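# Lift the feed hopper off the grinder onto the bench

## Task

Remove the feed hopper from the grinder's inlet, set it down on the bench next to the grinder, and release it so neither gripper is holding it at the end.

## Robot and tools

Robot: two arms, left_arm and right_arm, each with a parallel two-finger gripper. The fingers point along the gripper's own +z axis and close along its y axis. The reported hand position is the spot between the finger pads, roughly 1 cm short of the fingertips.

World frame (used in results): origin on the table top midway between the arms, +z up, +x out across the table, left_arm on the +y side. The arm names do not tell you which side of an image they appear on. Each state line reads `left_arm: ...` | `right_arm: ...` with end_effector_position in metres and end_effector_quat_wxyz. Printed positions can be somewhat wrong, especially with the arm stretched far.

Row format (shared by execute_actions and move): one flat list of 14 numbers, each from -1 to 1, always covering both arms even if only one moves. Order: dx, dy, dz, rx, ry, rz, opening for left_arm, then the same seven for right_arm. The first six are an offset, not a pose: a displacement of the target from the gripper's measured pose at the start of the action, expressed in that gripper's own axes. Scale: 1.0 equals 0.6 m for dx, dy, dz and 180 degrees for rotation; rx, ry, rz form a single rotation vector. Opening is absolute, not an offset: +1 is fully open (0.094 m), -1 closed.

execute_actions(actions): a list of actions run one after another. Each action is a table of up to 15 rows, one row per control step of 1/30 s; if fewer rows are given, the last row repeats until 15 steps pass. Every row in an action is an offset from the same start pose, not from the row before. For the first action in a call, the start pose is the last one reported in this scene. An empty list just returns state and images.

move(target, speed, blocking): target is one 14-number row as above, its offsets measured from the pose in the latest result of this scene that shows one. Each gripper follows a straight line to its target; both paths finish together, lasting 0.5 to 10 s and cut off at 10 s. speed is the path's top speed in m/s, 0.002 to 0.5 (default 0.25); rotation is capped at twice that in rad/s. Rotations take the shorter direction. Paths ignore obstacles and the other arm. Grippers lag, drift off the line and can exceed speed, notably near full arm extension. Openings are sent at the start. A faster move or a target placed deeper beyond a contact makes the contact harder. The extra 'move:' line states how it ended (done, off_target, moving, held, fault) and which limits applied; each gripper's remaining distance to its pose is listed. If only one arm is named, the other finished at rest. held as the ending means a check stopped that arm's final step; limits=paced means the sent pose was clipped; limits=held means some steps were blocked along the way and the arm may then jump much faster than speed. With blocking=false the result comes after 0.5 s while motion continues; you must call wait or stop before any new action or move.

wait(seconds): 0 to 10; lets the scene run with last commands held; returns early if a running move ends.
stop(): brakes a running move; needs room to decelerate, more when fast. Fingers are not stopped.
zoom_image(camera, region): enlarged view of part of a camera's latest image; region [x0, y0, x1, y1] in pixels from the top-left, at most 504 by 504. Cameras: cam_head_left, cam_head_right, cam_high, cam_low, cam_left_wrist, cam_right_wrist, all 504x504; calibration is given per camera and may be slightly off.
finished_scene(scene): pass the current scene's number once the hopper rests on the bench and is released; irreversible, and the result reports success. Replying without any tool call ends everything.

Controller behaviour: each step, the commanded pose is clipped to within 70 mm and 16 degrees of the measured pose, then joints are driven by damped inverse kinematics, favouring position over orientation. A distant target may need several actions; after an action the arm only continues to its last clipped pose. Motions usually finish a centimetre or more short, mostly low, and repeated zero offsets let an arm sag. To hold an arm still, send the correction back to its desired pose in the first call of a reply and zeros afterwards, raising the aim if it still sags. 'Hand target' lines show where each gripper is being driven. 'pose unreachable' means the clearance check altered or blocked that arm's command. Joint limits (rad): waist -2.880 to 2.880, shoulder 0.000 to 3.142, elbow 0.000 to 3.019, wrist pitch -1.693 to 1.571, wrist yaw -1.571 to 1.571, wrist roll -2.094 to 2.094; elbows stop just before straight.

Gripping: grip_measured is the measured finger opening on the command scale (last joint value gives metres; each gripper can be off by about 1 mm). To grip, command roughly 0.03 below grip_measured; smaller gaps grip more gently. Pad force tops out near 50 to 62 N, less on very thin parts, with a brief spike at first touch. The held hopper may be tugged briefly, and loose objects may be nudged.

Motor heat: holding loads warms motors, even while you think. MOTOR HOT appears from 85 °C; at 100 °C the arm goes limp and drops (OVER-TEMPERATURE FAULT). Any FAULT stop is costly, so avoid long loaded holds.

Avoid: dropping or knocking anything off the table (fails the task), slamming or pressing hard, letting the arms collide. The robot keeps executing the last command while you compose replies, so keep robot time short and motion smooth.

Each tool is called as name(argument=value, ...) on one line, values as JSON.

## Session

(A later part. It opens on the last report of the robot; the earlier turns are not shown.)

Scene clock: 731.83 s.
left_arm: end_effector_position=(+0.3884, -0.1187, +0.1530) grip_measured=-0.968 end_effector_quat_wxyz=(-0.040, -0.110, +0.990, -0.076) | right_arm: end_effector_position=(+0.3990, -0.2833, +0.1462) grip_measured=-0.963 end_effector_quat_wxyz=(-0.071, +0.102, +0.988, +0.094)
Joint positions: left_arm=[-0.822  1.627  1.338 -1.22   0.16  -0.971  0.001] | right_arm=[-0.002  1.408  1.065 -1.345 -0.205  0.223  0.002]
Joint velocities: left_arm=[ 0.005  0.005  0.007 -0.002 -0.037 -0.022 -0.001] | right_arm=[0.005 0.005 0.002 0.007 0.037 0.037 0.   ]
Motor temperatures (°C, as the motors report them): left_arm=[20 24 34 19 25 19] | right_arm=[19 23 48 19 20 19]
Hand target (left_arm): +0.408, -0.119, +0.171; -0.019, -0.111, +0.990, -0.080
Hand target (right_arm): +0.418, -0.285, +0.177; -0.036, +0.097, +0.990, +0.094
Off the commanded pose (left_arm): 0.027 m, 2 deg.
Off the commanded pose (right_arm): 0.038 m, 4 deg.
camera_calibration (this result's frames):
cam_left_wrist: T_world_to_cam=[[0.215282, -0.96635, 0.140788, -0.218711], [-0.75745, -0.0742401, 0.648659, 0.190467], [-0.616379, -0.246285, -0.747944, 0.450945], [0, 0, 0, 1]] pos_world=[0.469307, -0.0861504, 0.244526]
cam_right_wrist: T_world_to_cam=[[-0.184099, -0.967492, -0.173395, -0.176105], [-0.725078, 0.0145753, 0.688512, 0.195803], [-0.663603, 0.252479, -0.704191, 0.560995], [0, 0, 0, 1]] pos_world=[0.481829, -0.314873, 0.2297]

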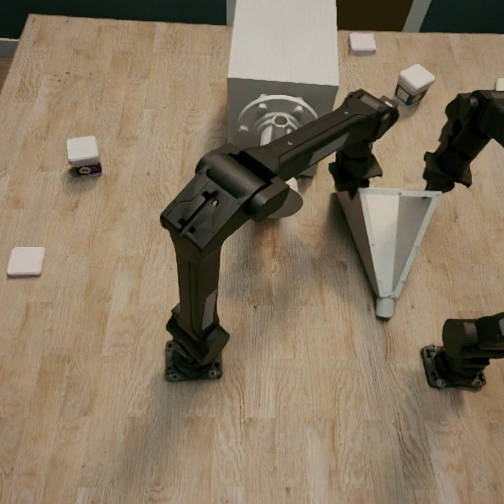

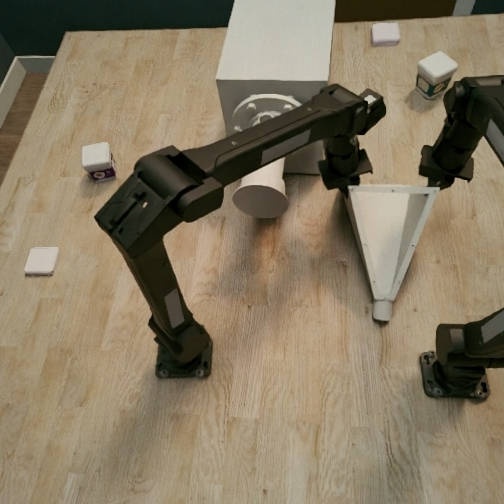

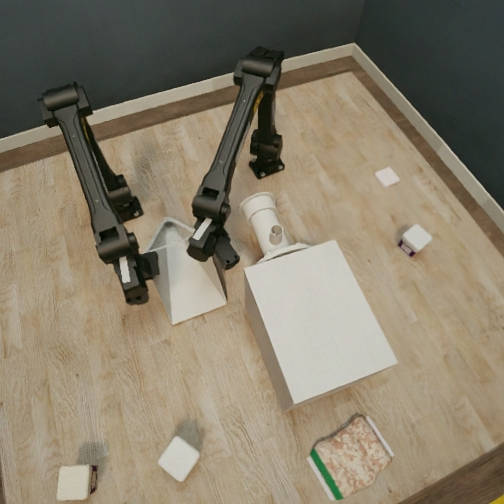

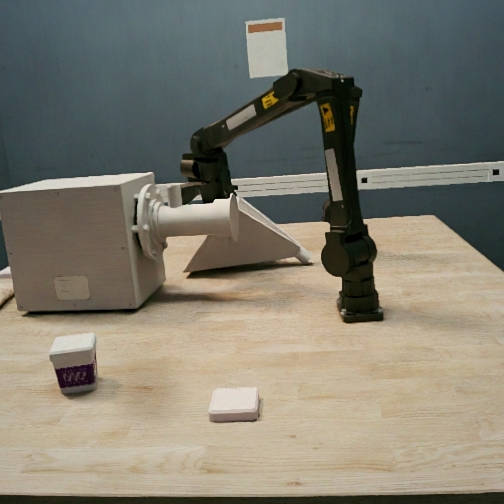

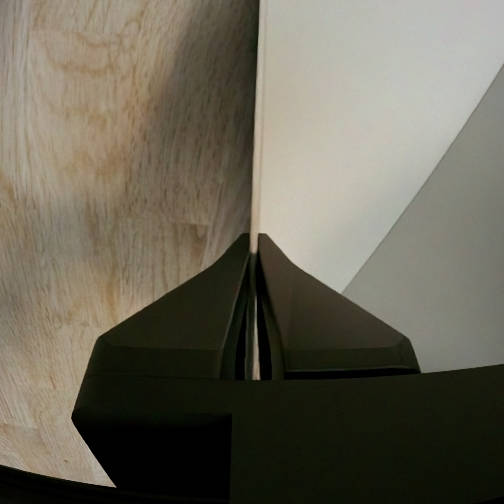

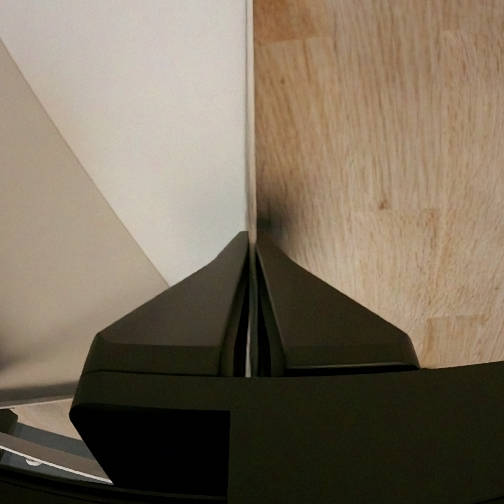

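execute_actions(actions=[[[-0.0227,-0.008,-0.018,0,0.004,0,-1,-0.0184,0.0117,-0.0387,0,0,0,-1]]])

zoom_image(camera="cam_low", region=[130, 200, 330, 320])

zoom_image(camera="cam_high", region=[90, 190, 290, 350])

Scene clock: 747.27 s.
left_arm: end_effector_position=(+0.3851, -0.1180, +0.1451) grip_measured=-0.968 end_effector_quat_wxyz=(-0.062, -0.107, +0.990, -0.072) | right_arm: end_effector_position=(+0.3949, -0.2824, +0.1379) grip_measured=-0.963 end_effector_quat_wxyz=(-0.098, +0.106, +0.985, +0.093)
Joint positions: left_arm=[-0.816  1.647  1.341 -1.239  0.188 -0.957  0.001] | right_arm=[-0.002  1.441  1.07  -1.372 -0.211  0.225  0.002]
Joint velocities: left_arm=[-0.005  0.005 -0.022 -0.002  0.11  -0.037  0.   ] | right_arm=[ 0.005  0.005 -0.017 -0.012 -0.022 -0.022 -0.   ]
Motor temperatures (°C, as the motors report them): left_arm=[20 24 34 19 24 19] | right_arm=[19 23 48 19 19 19]
Hand target (left_arm): +0.402, -0.118, +0.163; -0.046, -0.110, +0.990, -0.077
Hand target (right_arm): +0.412, -0.283, +0.168; -0.070, +0.102, +0.988, +0.094
Off the commanded pose (left_arm): 0.026 m, 2 deg.
Off the commanded pose (right_arm): 0.036 m, 3 deg.
camera_calibration (this result's frames):
cam_left_wrist: T_world_to_cam=[[0.212041, -0.968694, 0.129115, -0.213571], [-0.729211, -0.0688759, 0.680813, 0.17816], [-0.650607, -0.238513, -0.720987, 0.453335], [0, 0, 0, 1]] pos_world=[0.470146, -0.0864879, 0.23313]
cam_right_wrist: T_world_to_cam=[[-0.196544, -0.966202, -0.166808, -0.173038], [-0.68569, 0.0138393, 0.727762, 0.17729], [-0.700856, 0.257416, -0.665235, 0.562979], [0, 0, 0, 1]] pos_world=[0.482124, -0.314562, 0.216624]

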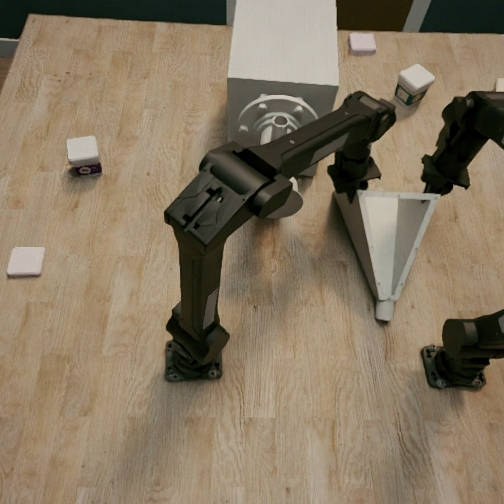

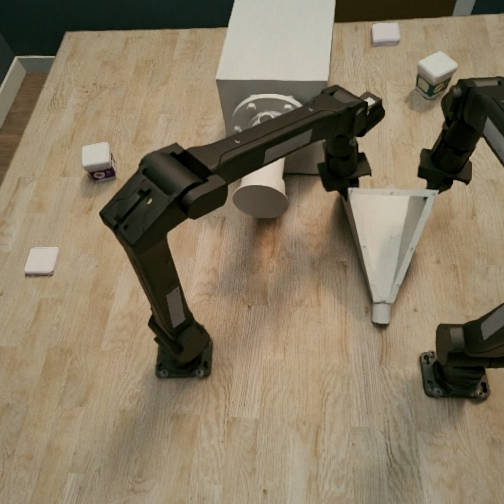

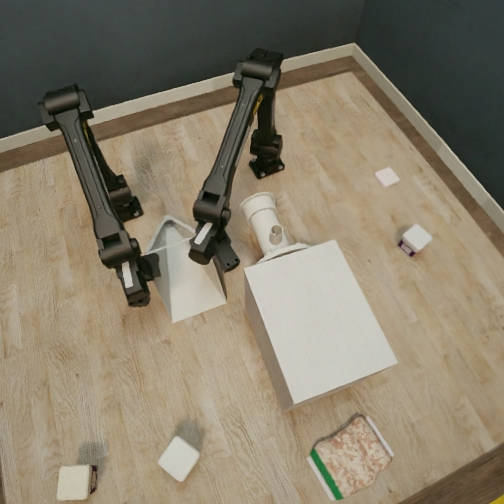

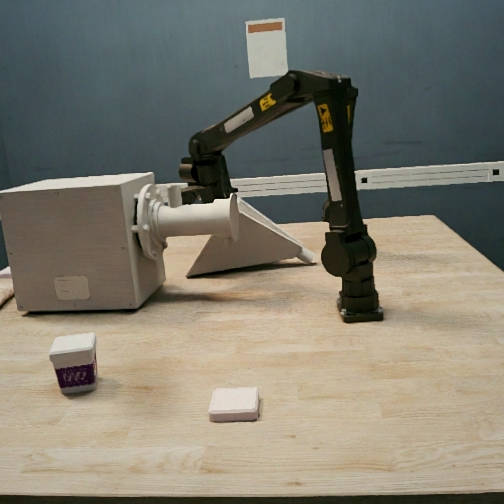

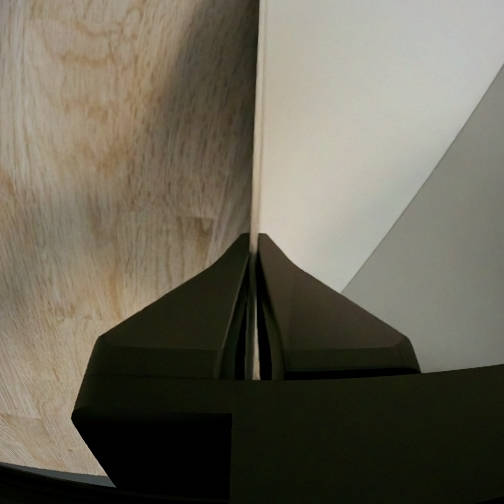

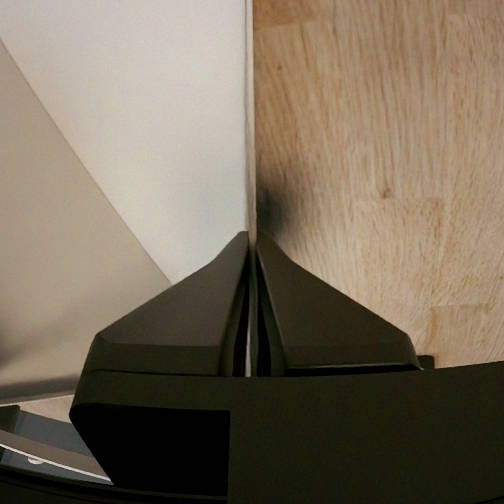

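Region (130, 200, 330, 320) of cam_low's 504x504 image, scaled by 2.520, with more detail than that image has; it fills the top 302 rows of this view, and the rest is white.

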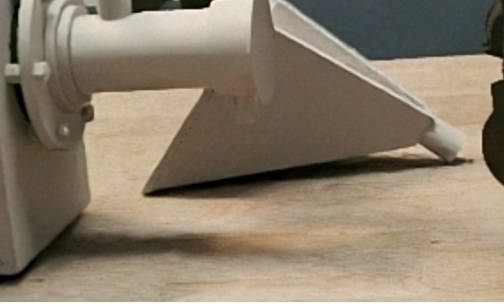

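Region (90, 190, 290, 350) of cam_high's 504x504 image, scaled by 2.520, with more detail than that image has; it fills the top 403 rows of this view, and the rest is white.

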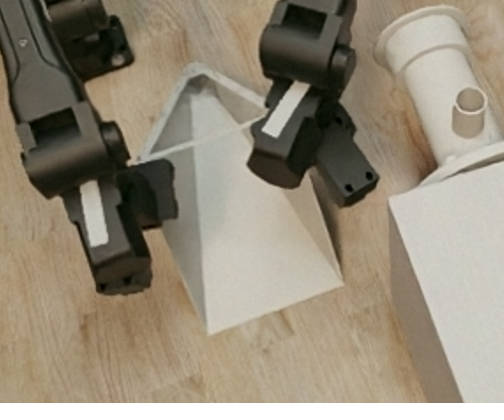

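execute_actions(actions=[[[-0.0227,-0.008,-0.018,0,0.004,0,-0.95,-0.0184,0.0117,-0.0387,0,0,0,-0.95],[-0.0227,-0.008,-0.018,0,0.004,0,-0.93,-0.0184,0.0117,-0.0387,0,0,0,-0.93],[-0.0227,-0.008,-0.018,0,0.004,0,-0.9,-0.0184,0.0117,-0.0387,0,0,0,-0.9],[-0.0227,-0.008,-0.018,0,0.004,0,-0.87,-0.0184,0.0117,-0.0387,0,0,0,-0.87],[-0.0227,-0.008,-0.018,0,0.004,0,-0.84,-0.0184,0.0117,-0.0387,0,0,0,-0.84],[-0.0227,-0.008,-0.018,0,0.004,0,-0.8,-0.0184,0.0117,-0.0387,0,0,0,-0.8],[-0.0227,-0.008,-0.018,0,0.004,0,-0.76,-0.0184,0.0117,-0.0387,0,0,0,-0.76],[-0.0227,-0.008,-0.018,0,0.004,0,-0.72,-0.0184,0.0117,-0.0387,0,0,0,-0.72],[-0.0227,-0.008,-0.018,0,0.004,0,-0.68,-0.0184,0.0117,-0.0387,0,0,0,-0.68],[-0.0227,-0.008,-0.018,0,0.004,0,-0.64,-0.0184,0.0117,-0.0387,0,0,0,-0.64],[-0.0227,-0.008,-0.018,0,0.004,0,-0.6,-0.0184,0.0117,-0.0387,0,0,0,-0.6],[-0.0227,-0.008,-0.018,0,0.004,0,-0.56,-0.0184,0.0117,-0.0387,0,0,0,-0.56],[-0.0227,-0.008,-0.018,0,0.004,0,-0.53,-0.0184,0.0117,-0.0387,0,0,0,-0.53],[-0.0227,-0.008,-0.018,0,0.004,0,-0.5,-0.0184,0.0117,-0.0387,0,0,0,-0.5],[-0.0227,-0.008,-0.018,0,0.004,0,-0.5,-0.0184,0.0117,-0.0387,0,0,0,-0.5]]])

zoom_image(camera="cam_low", region=[130, 200, 330, 320])

Scene clock: 771.07 s.
left_arm: end_effector_position=(+0.3833, -0.1120, +0.1403) grip_measured=-0.506 end_effector_quat_wxyz=(-0.080, -0.108, +0.989, -0.060) | right_arm: end_effector_position=(+0.3960, -0.2820, +0.1474) grip_measured=-0.505 end_effector_quat_wxyz=(-0.112, +0.108, +0.984, +0.092)
Joint positions: left_arm=[-0.805  1.664  1.349 -1.274  0.2   -0.944  0.023] | right_arm=[-0.002  1.453  1.106 -1.424 -0.213  0.225  0.023]
Joint velocities: left_arm=[-0.005 -0.015  0.002  0.012  0.007 -0.007  0.007] | right_arm=[-0.015 -0.024  0.002  0.007  0.095 -0.007  0.006]
Motor temperatures (°C, as the motors report them): left_arm=[20 24 34 19 23 19] | right_arm=[19 23 48 19 19 19]
Hand target (left_arm): +0.400, -0.118, +0.155; -0.067, -0.107, +0.989, -0.073
Hand target (right_arm): +0.410, -0.283, +0.159; -0.098, +0.106, +0.985, +0.093
Off the commanded pose (left_arm): 0.023 m, 2 deg.
Off the commanded pose (right_arm): 0.019 m, 2 deg.
camera_calibration (this result's frames):
cam_left_wrist: T_world_to_cam=[[0.2149, -0.971369, 0.101291, -0.204282], [-0.702082, -0.0815583, 0.70741, 0.165035], [-0.678896, -0.223137, -0.699508, 0.459684], [0, 0, 0, 1]] pos_world=[0.471846, -0.0824007, 0.225497]
cam_right_wrist: T_world_to_cam=[[-0.201735, -0.965884, -0.162391, -0.169356], [-0.66426, 0.0130821, 0.747387, 0.15955], [-0.719765, 0.258643, -0.644238, 0.574647], [0, 0, 0, 1]] pos_world=[0.485428, -0.314294, 0.223462]

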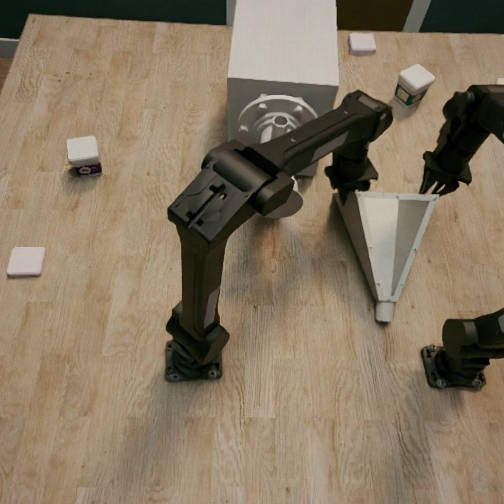

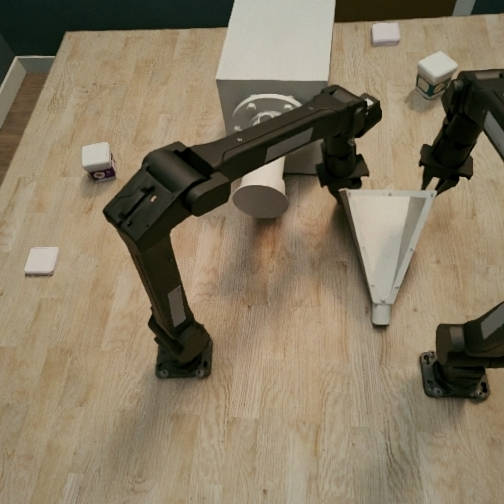

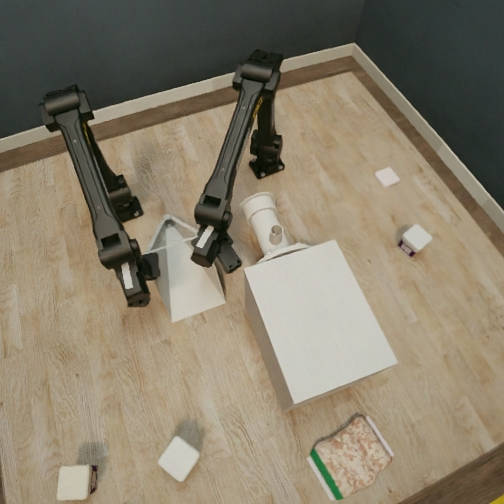

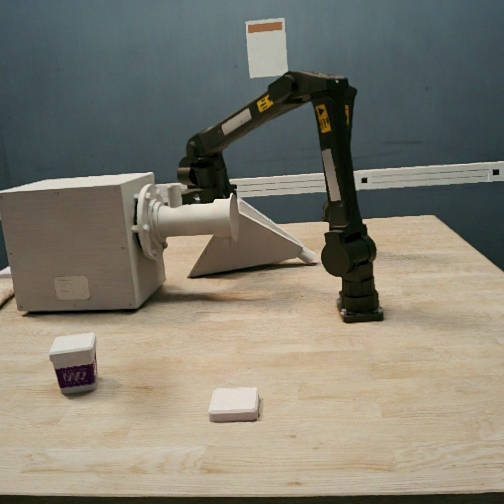

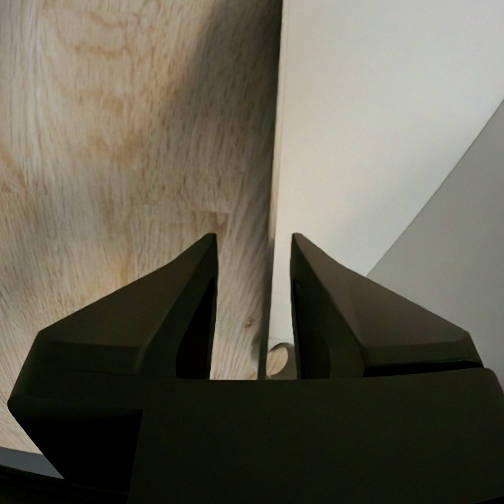

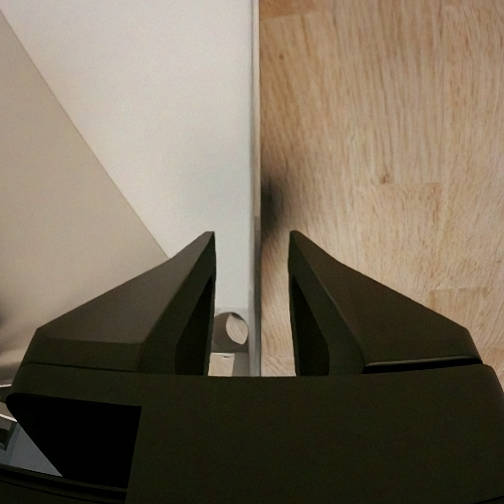

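Region (130, 200, 330, 320) of cam_low's 504x504 image, scaled by 2.520, with more detail than that image has; it fills the top 302 rows of this view, and the rest is white.

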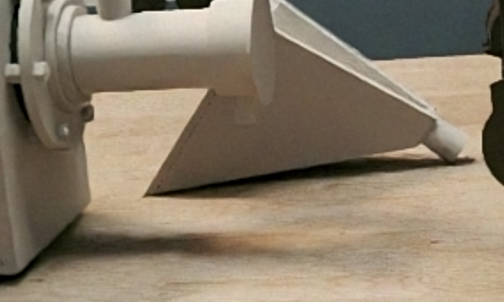

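execute_actions(actions=[[[0,0,-0.1,0,0,0,-0.5,0,0,-0.1,0,0,0,-0.5]],[[0,0,-0.1,0,0,0,-0.5,0,0,-0.1,0,0,0,-0.5]]])

zoom_image(camera="cam_low", region=[130, 160, 330, 320])

Scene clock: 774.80 s.
left_arm: end_effector_position=(+0.3770, -0.0924, +0.2171) grip_measured=-0.502 end_effector_quat_wxyz=(-0.113, -0.113, +0.987, -0.027) | right_arm: end_effector_position=(+0.4011, -0.2995, +0.2431) grip_measured=-0.502 end_effector_quat_wxyz=(-0.117, +0.112, +0.982, +0.092)
Joint positions: left_arm=[-0.783  1.635  1.514 -1.566  0.201 -0.922  0.023] | right_arm=[-0.048  1.419  1.325 -1.697 -0.205  0.187  0.023]
Joint velocities: left_arm=[-0.005 -0.005  0.007 -0.007  0.022 -0.081 -0.001] | right_arm=[-0.015  0.015 -0.002 -0.002 -0.066 -0.066 -0.001]
Motor temperatures (°C, as the motors report them): left_arm=[20 24 34 19 22 19] | right_arm=[19 23 48 19 19 19]
Hand target (left_arm): +0.388, -0.093, +0.237; -0.097, -0.111, +0.988, -0.043
Hand target (right_arm): +0.410, -0.303, +0.253; -0.107, +0.111, +0.984, +0.093
Off the commanded pose (left_arm): 0.023 m, 3 deg.
Off the commanded pose (right_arm): 0.014 m, 1 deg.
joint sent to its limit (right arm) — the command would take joint 4 (wrist pitch) past its lower limit, so that joint was sent only as far as its limit.
camera_calibration (this result's frames):
cam_left_wrist: T_world_to_cam=[[0.220886, -0.974904, 0.0277765, -0.178298], [-0.649019, -0.125672, 0.75032, 0.0744453], [-0.728, -0.183763, -0.660491, 0.527148], [0, 0, 0, 1]] pos_world=[0.471464, -0.0675978, 0.297271]
cam_right_wrist: T_world_to_cam=[[-0.210891, -0.964271, -0.160332, -0.166018], [-0.655993, 0.0180074, 0.754552, 0.0880331], [-0.724705, 0.264305, -0.636353, 0.646215], [0, 0, 0, 1]] pos_world=[0.491053, -0.33247, 0.318178]

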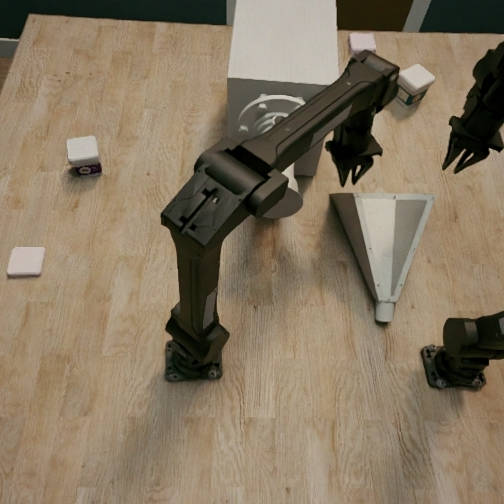

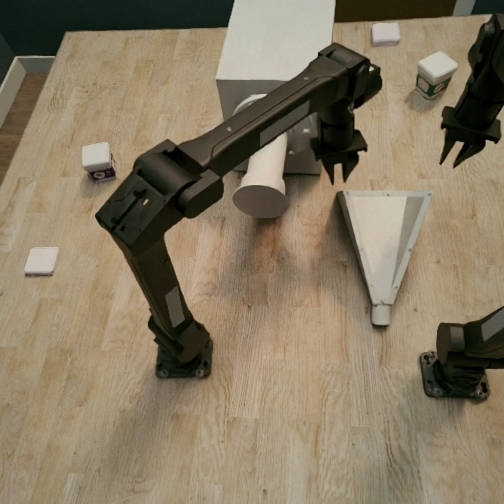

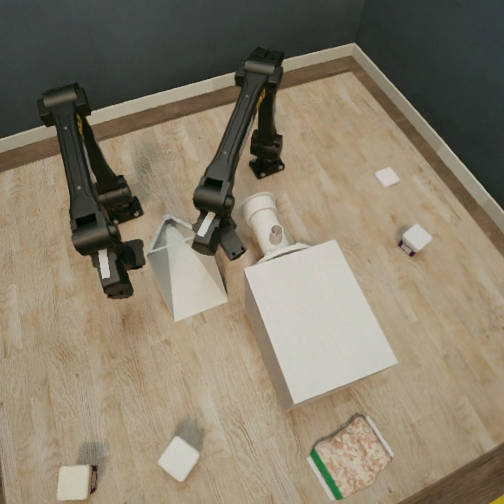

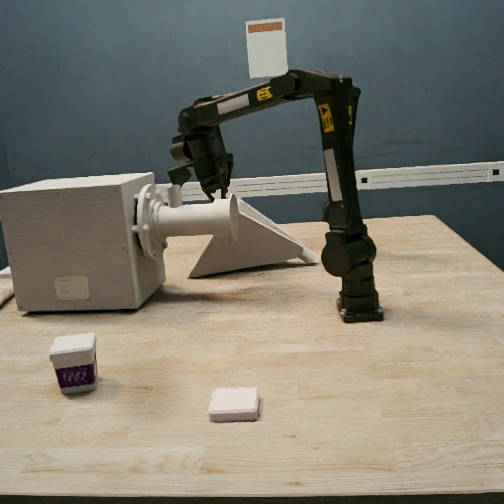

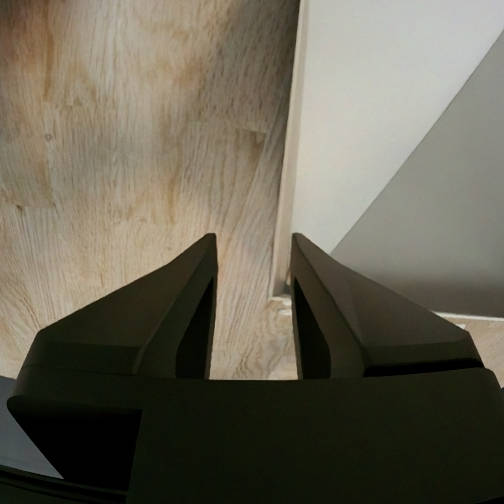

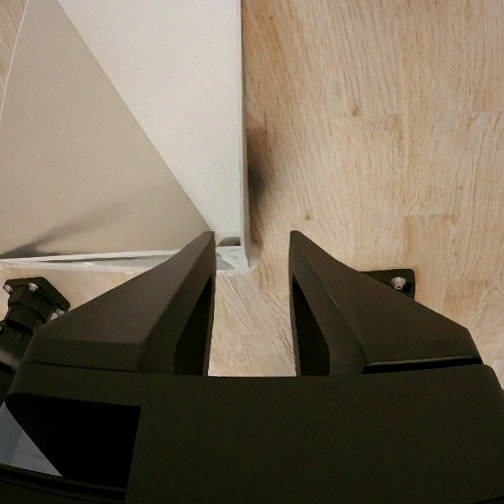

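Region (130, 160, 330, 320) of cam_low's 504x504 image, scaled by 2.520, with more detail than that image has; it fills the top 403 rows of this view, and the rest is white.

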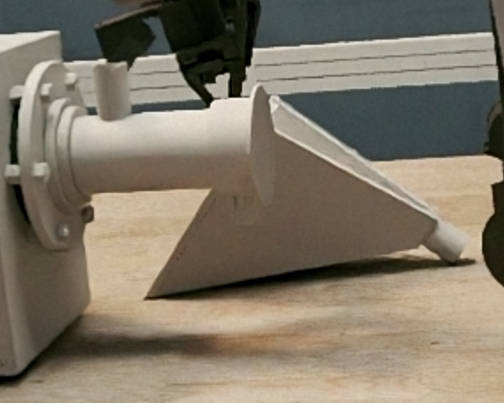

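execute_actions(actions=[])

Scene clock: 778.17 s.
left_arm: end_effector_position=(+0.3769, -0.0924, +0.2171) grip_measured=-0.502 end_effector_quat_wxyz=(-0.113, -0.113, +0.987, -0.027) | right_arm: end_effector_position=(+0.4011, -0.2995, +0.2431) grip_measured=-0.502 end_effector_quat_wxyz=(-0.117, +0.111, +0.983, +0.092)
Joint positions: left_arm=[-0.783  1.635  1.514 -1.567  0.201 -0.921  0.023] | right_arm=[-0.048  1.419  1.325 -1.697 -0.205  0.186  0.023]
Joint velocities: left_arm=[ 0.005  0.005 -0.007 -0.017 -0.022  0.007  0.001] | right_arm=[-0.005 -0.005 -0.007 -0.007  0.051  0.051  0.   ]
Motor temperatures (°C, as the motors report them): left_arm=[20 24 34 19 22 19] | right_arm=[19 23 48 19 19 19]
Hand target (left_arm): +0.388, -0.093, +0.237; -0.097, -0.111, +0.988, -0.043
Hand target (right_arm): +0.410, -0.303, +0.253; -0.107, +0.111, +0.984, +0.093
Off the commanded pose (left_arm): 0.023 m, 3 deg.
Off the commanded pose (right_arm): 0.014 m, 1 deg.
camera_calibration (this result's frames):
cam_left_wrist: T_world_to_cam=[[0.220169, -0.97507, 0.0276457, -0.177942], [-0.648939, -0.125251, 0.75046, 0.0743776], [-0.728288, -0.183168, -0.660338, 0.527246], [0, 0, 0, 1]] pos_world=[0.471431, -0.067615, 0.297262]
cam_right_wrist: T_world_to_cam=[[-0.210163, -0.964399, -0.16052, -0.166303], [-0.656126, 0.0174084, 0.754451, 0.0879313], [-0.724797, 0.263879, -0.636425, 0.646142], [0, 0, 0, 1]] pos_world=[0.491065, -0.332416, 0.318186]

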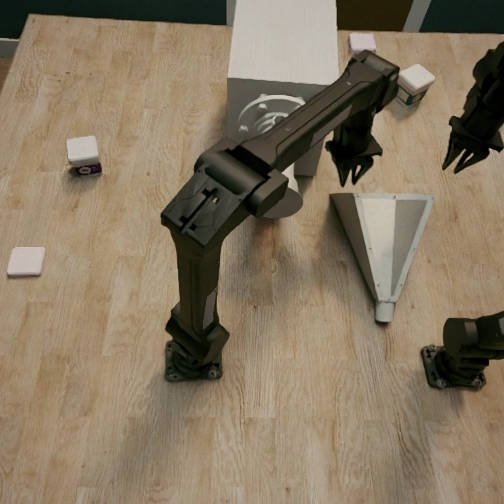

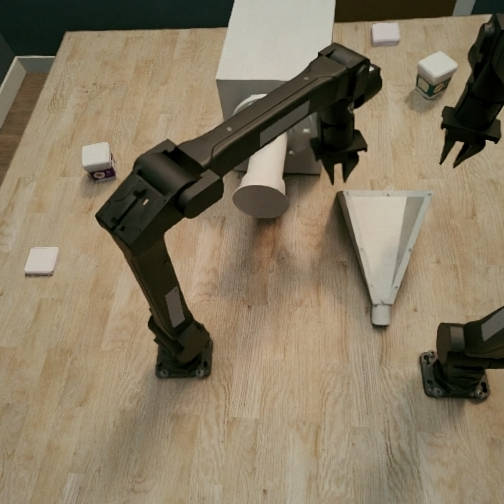

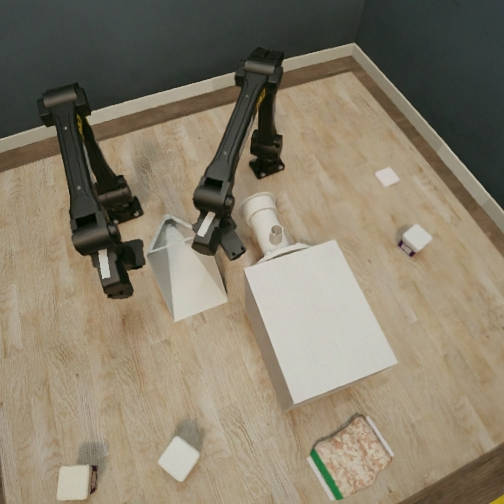

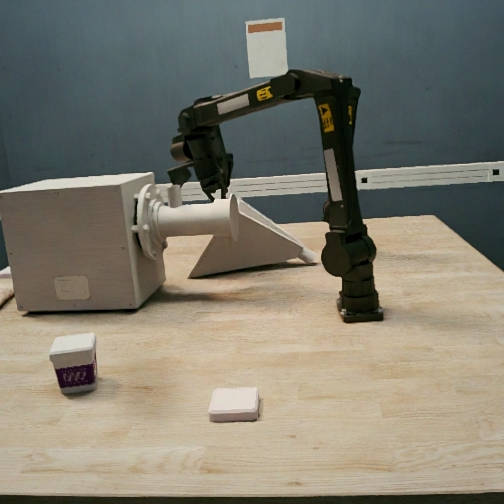

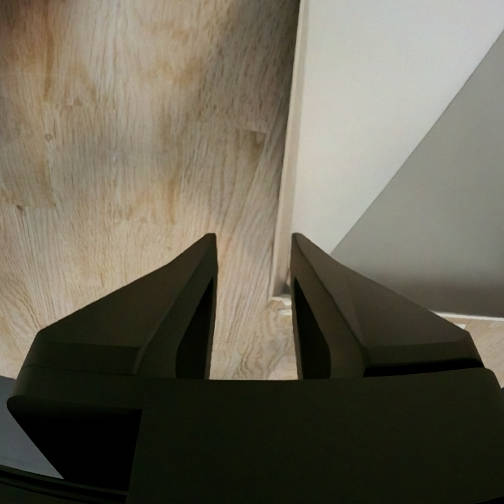

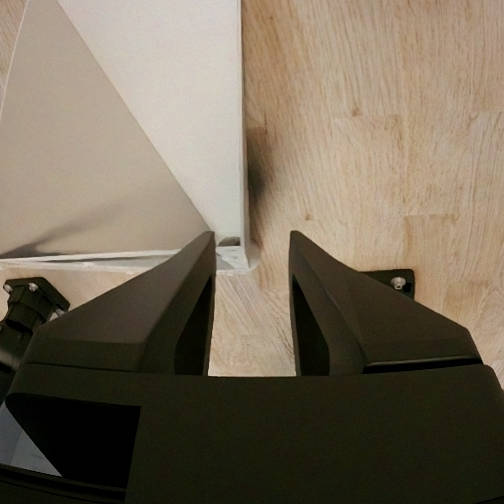

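The hopper is resting stably on the bench beside the grinder and both grippers have released it, so I'm ending the scene.

finished_scene(scene=2)

The scene is finished: the task was done.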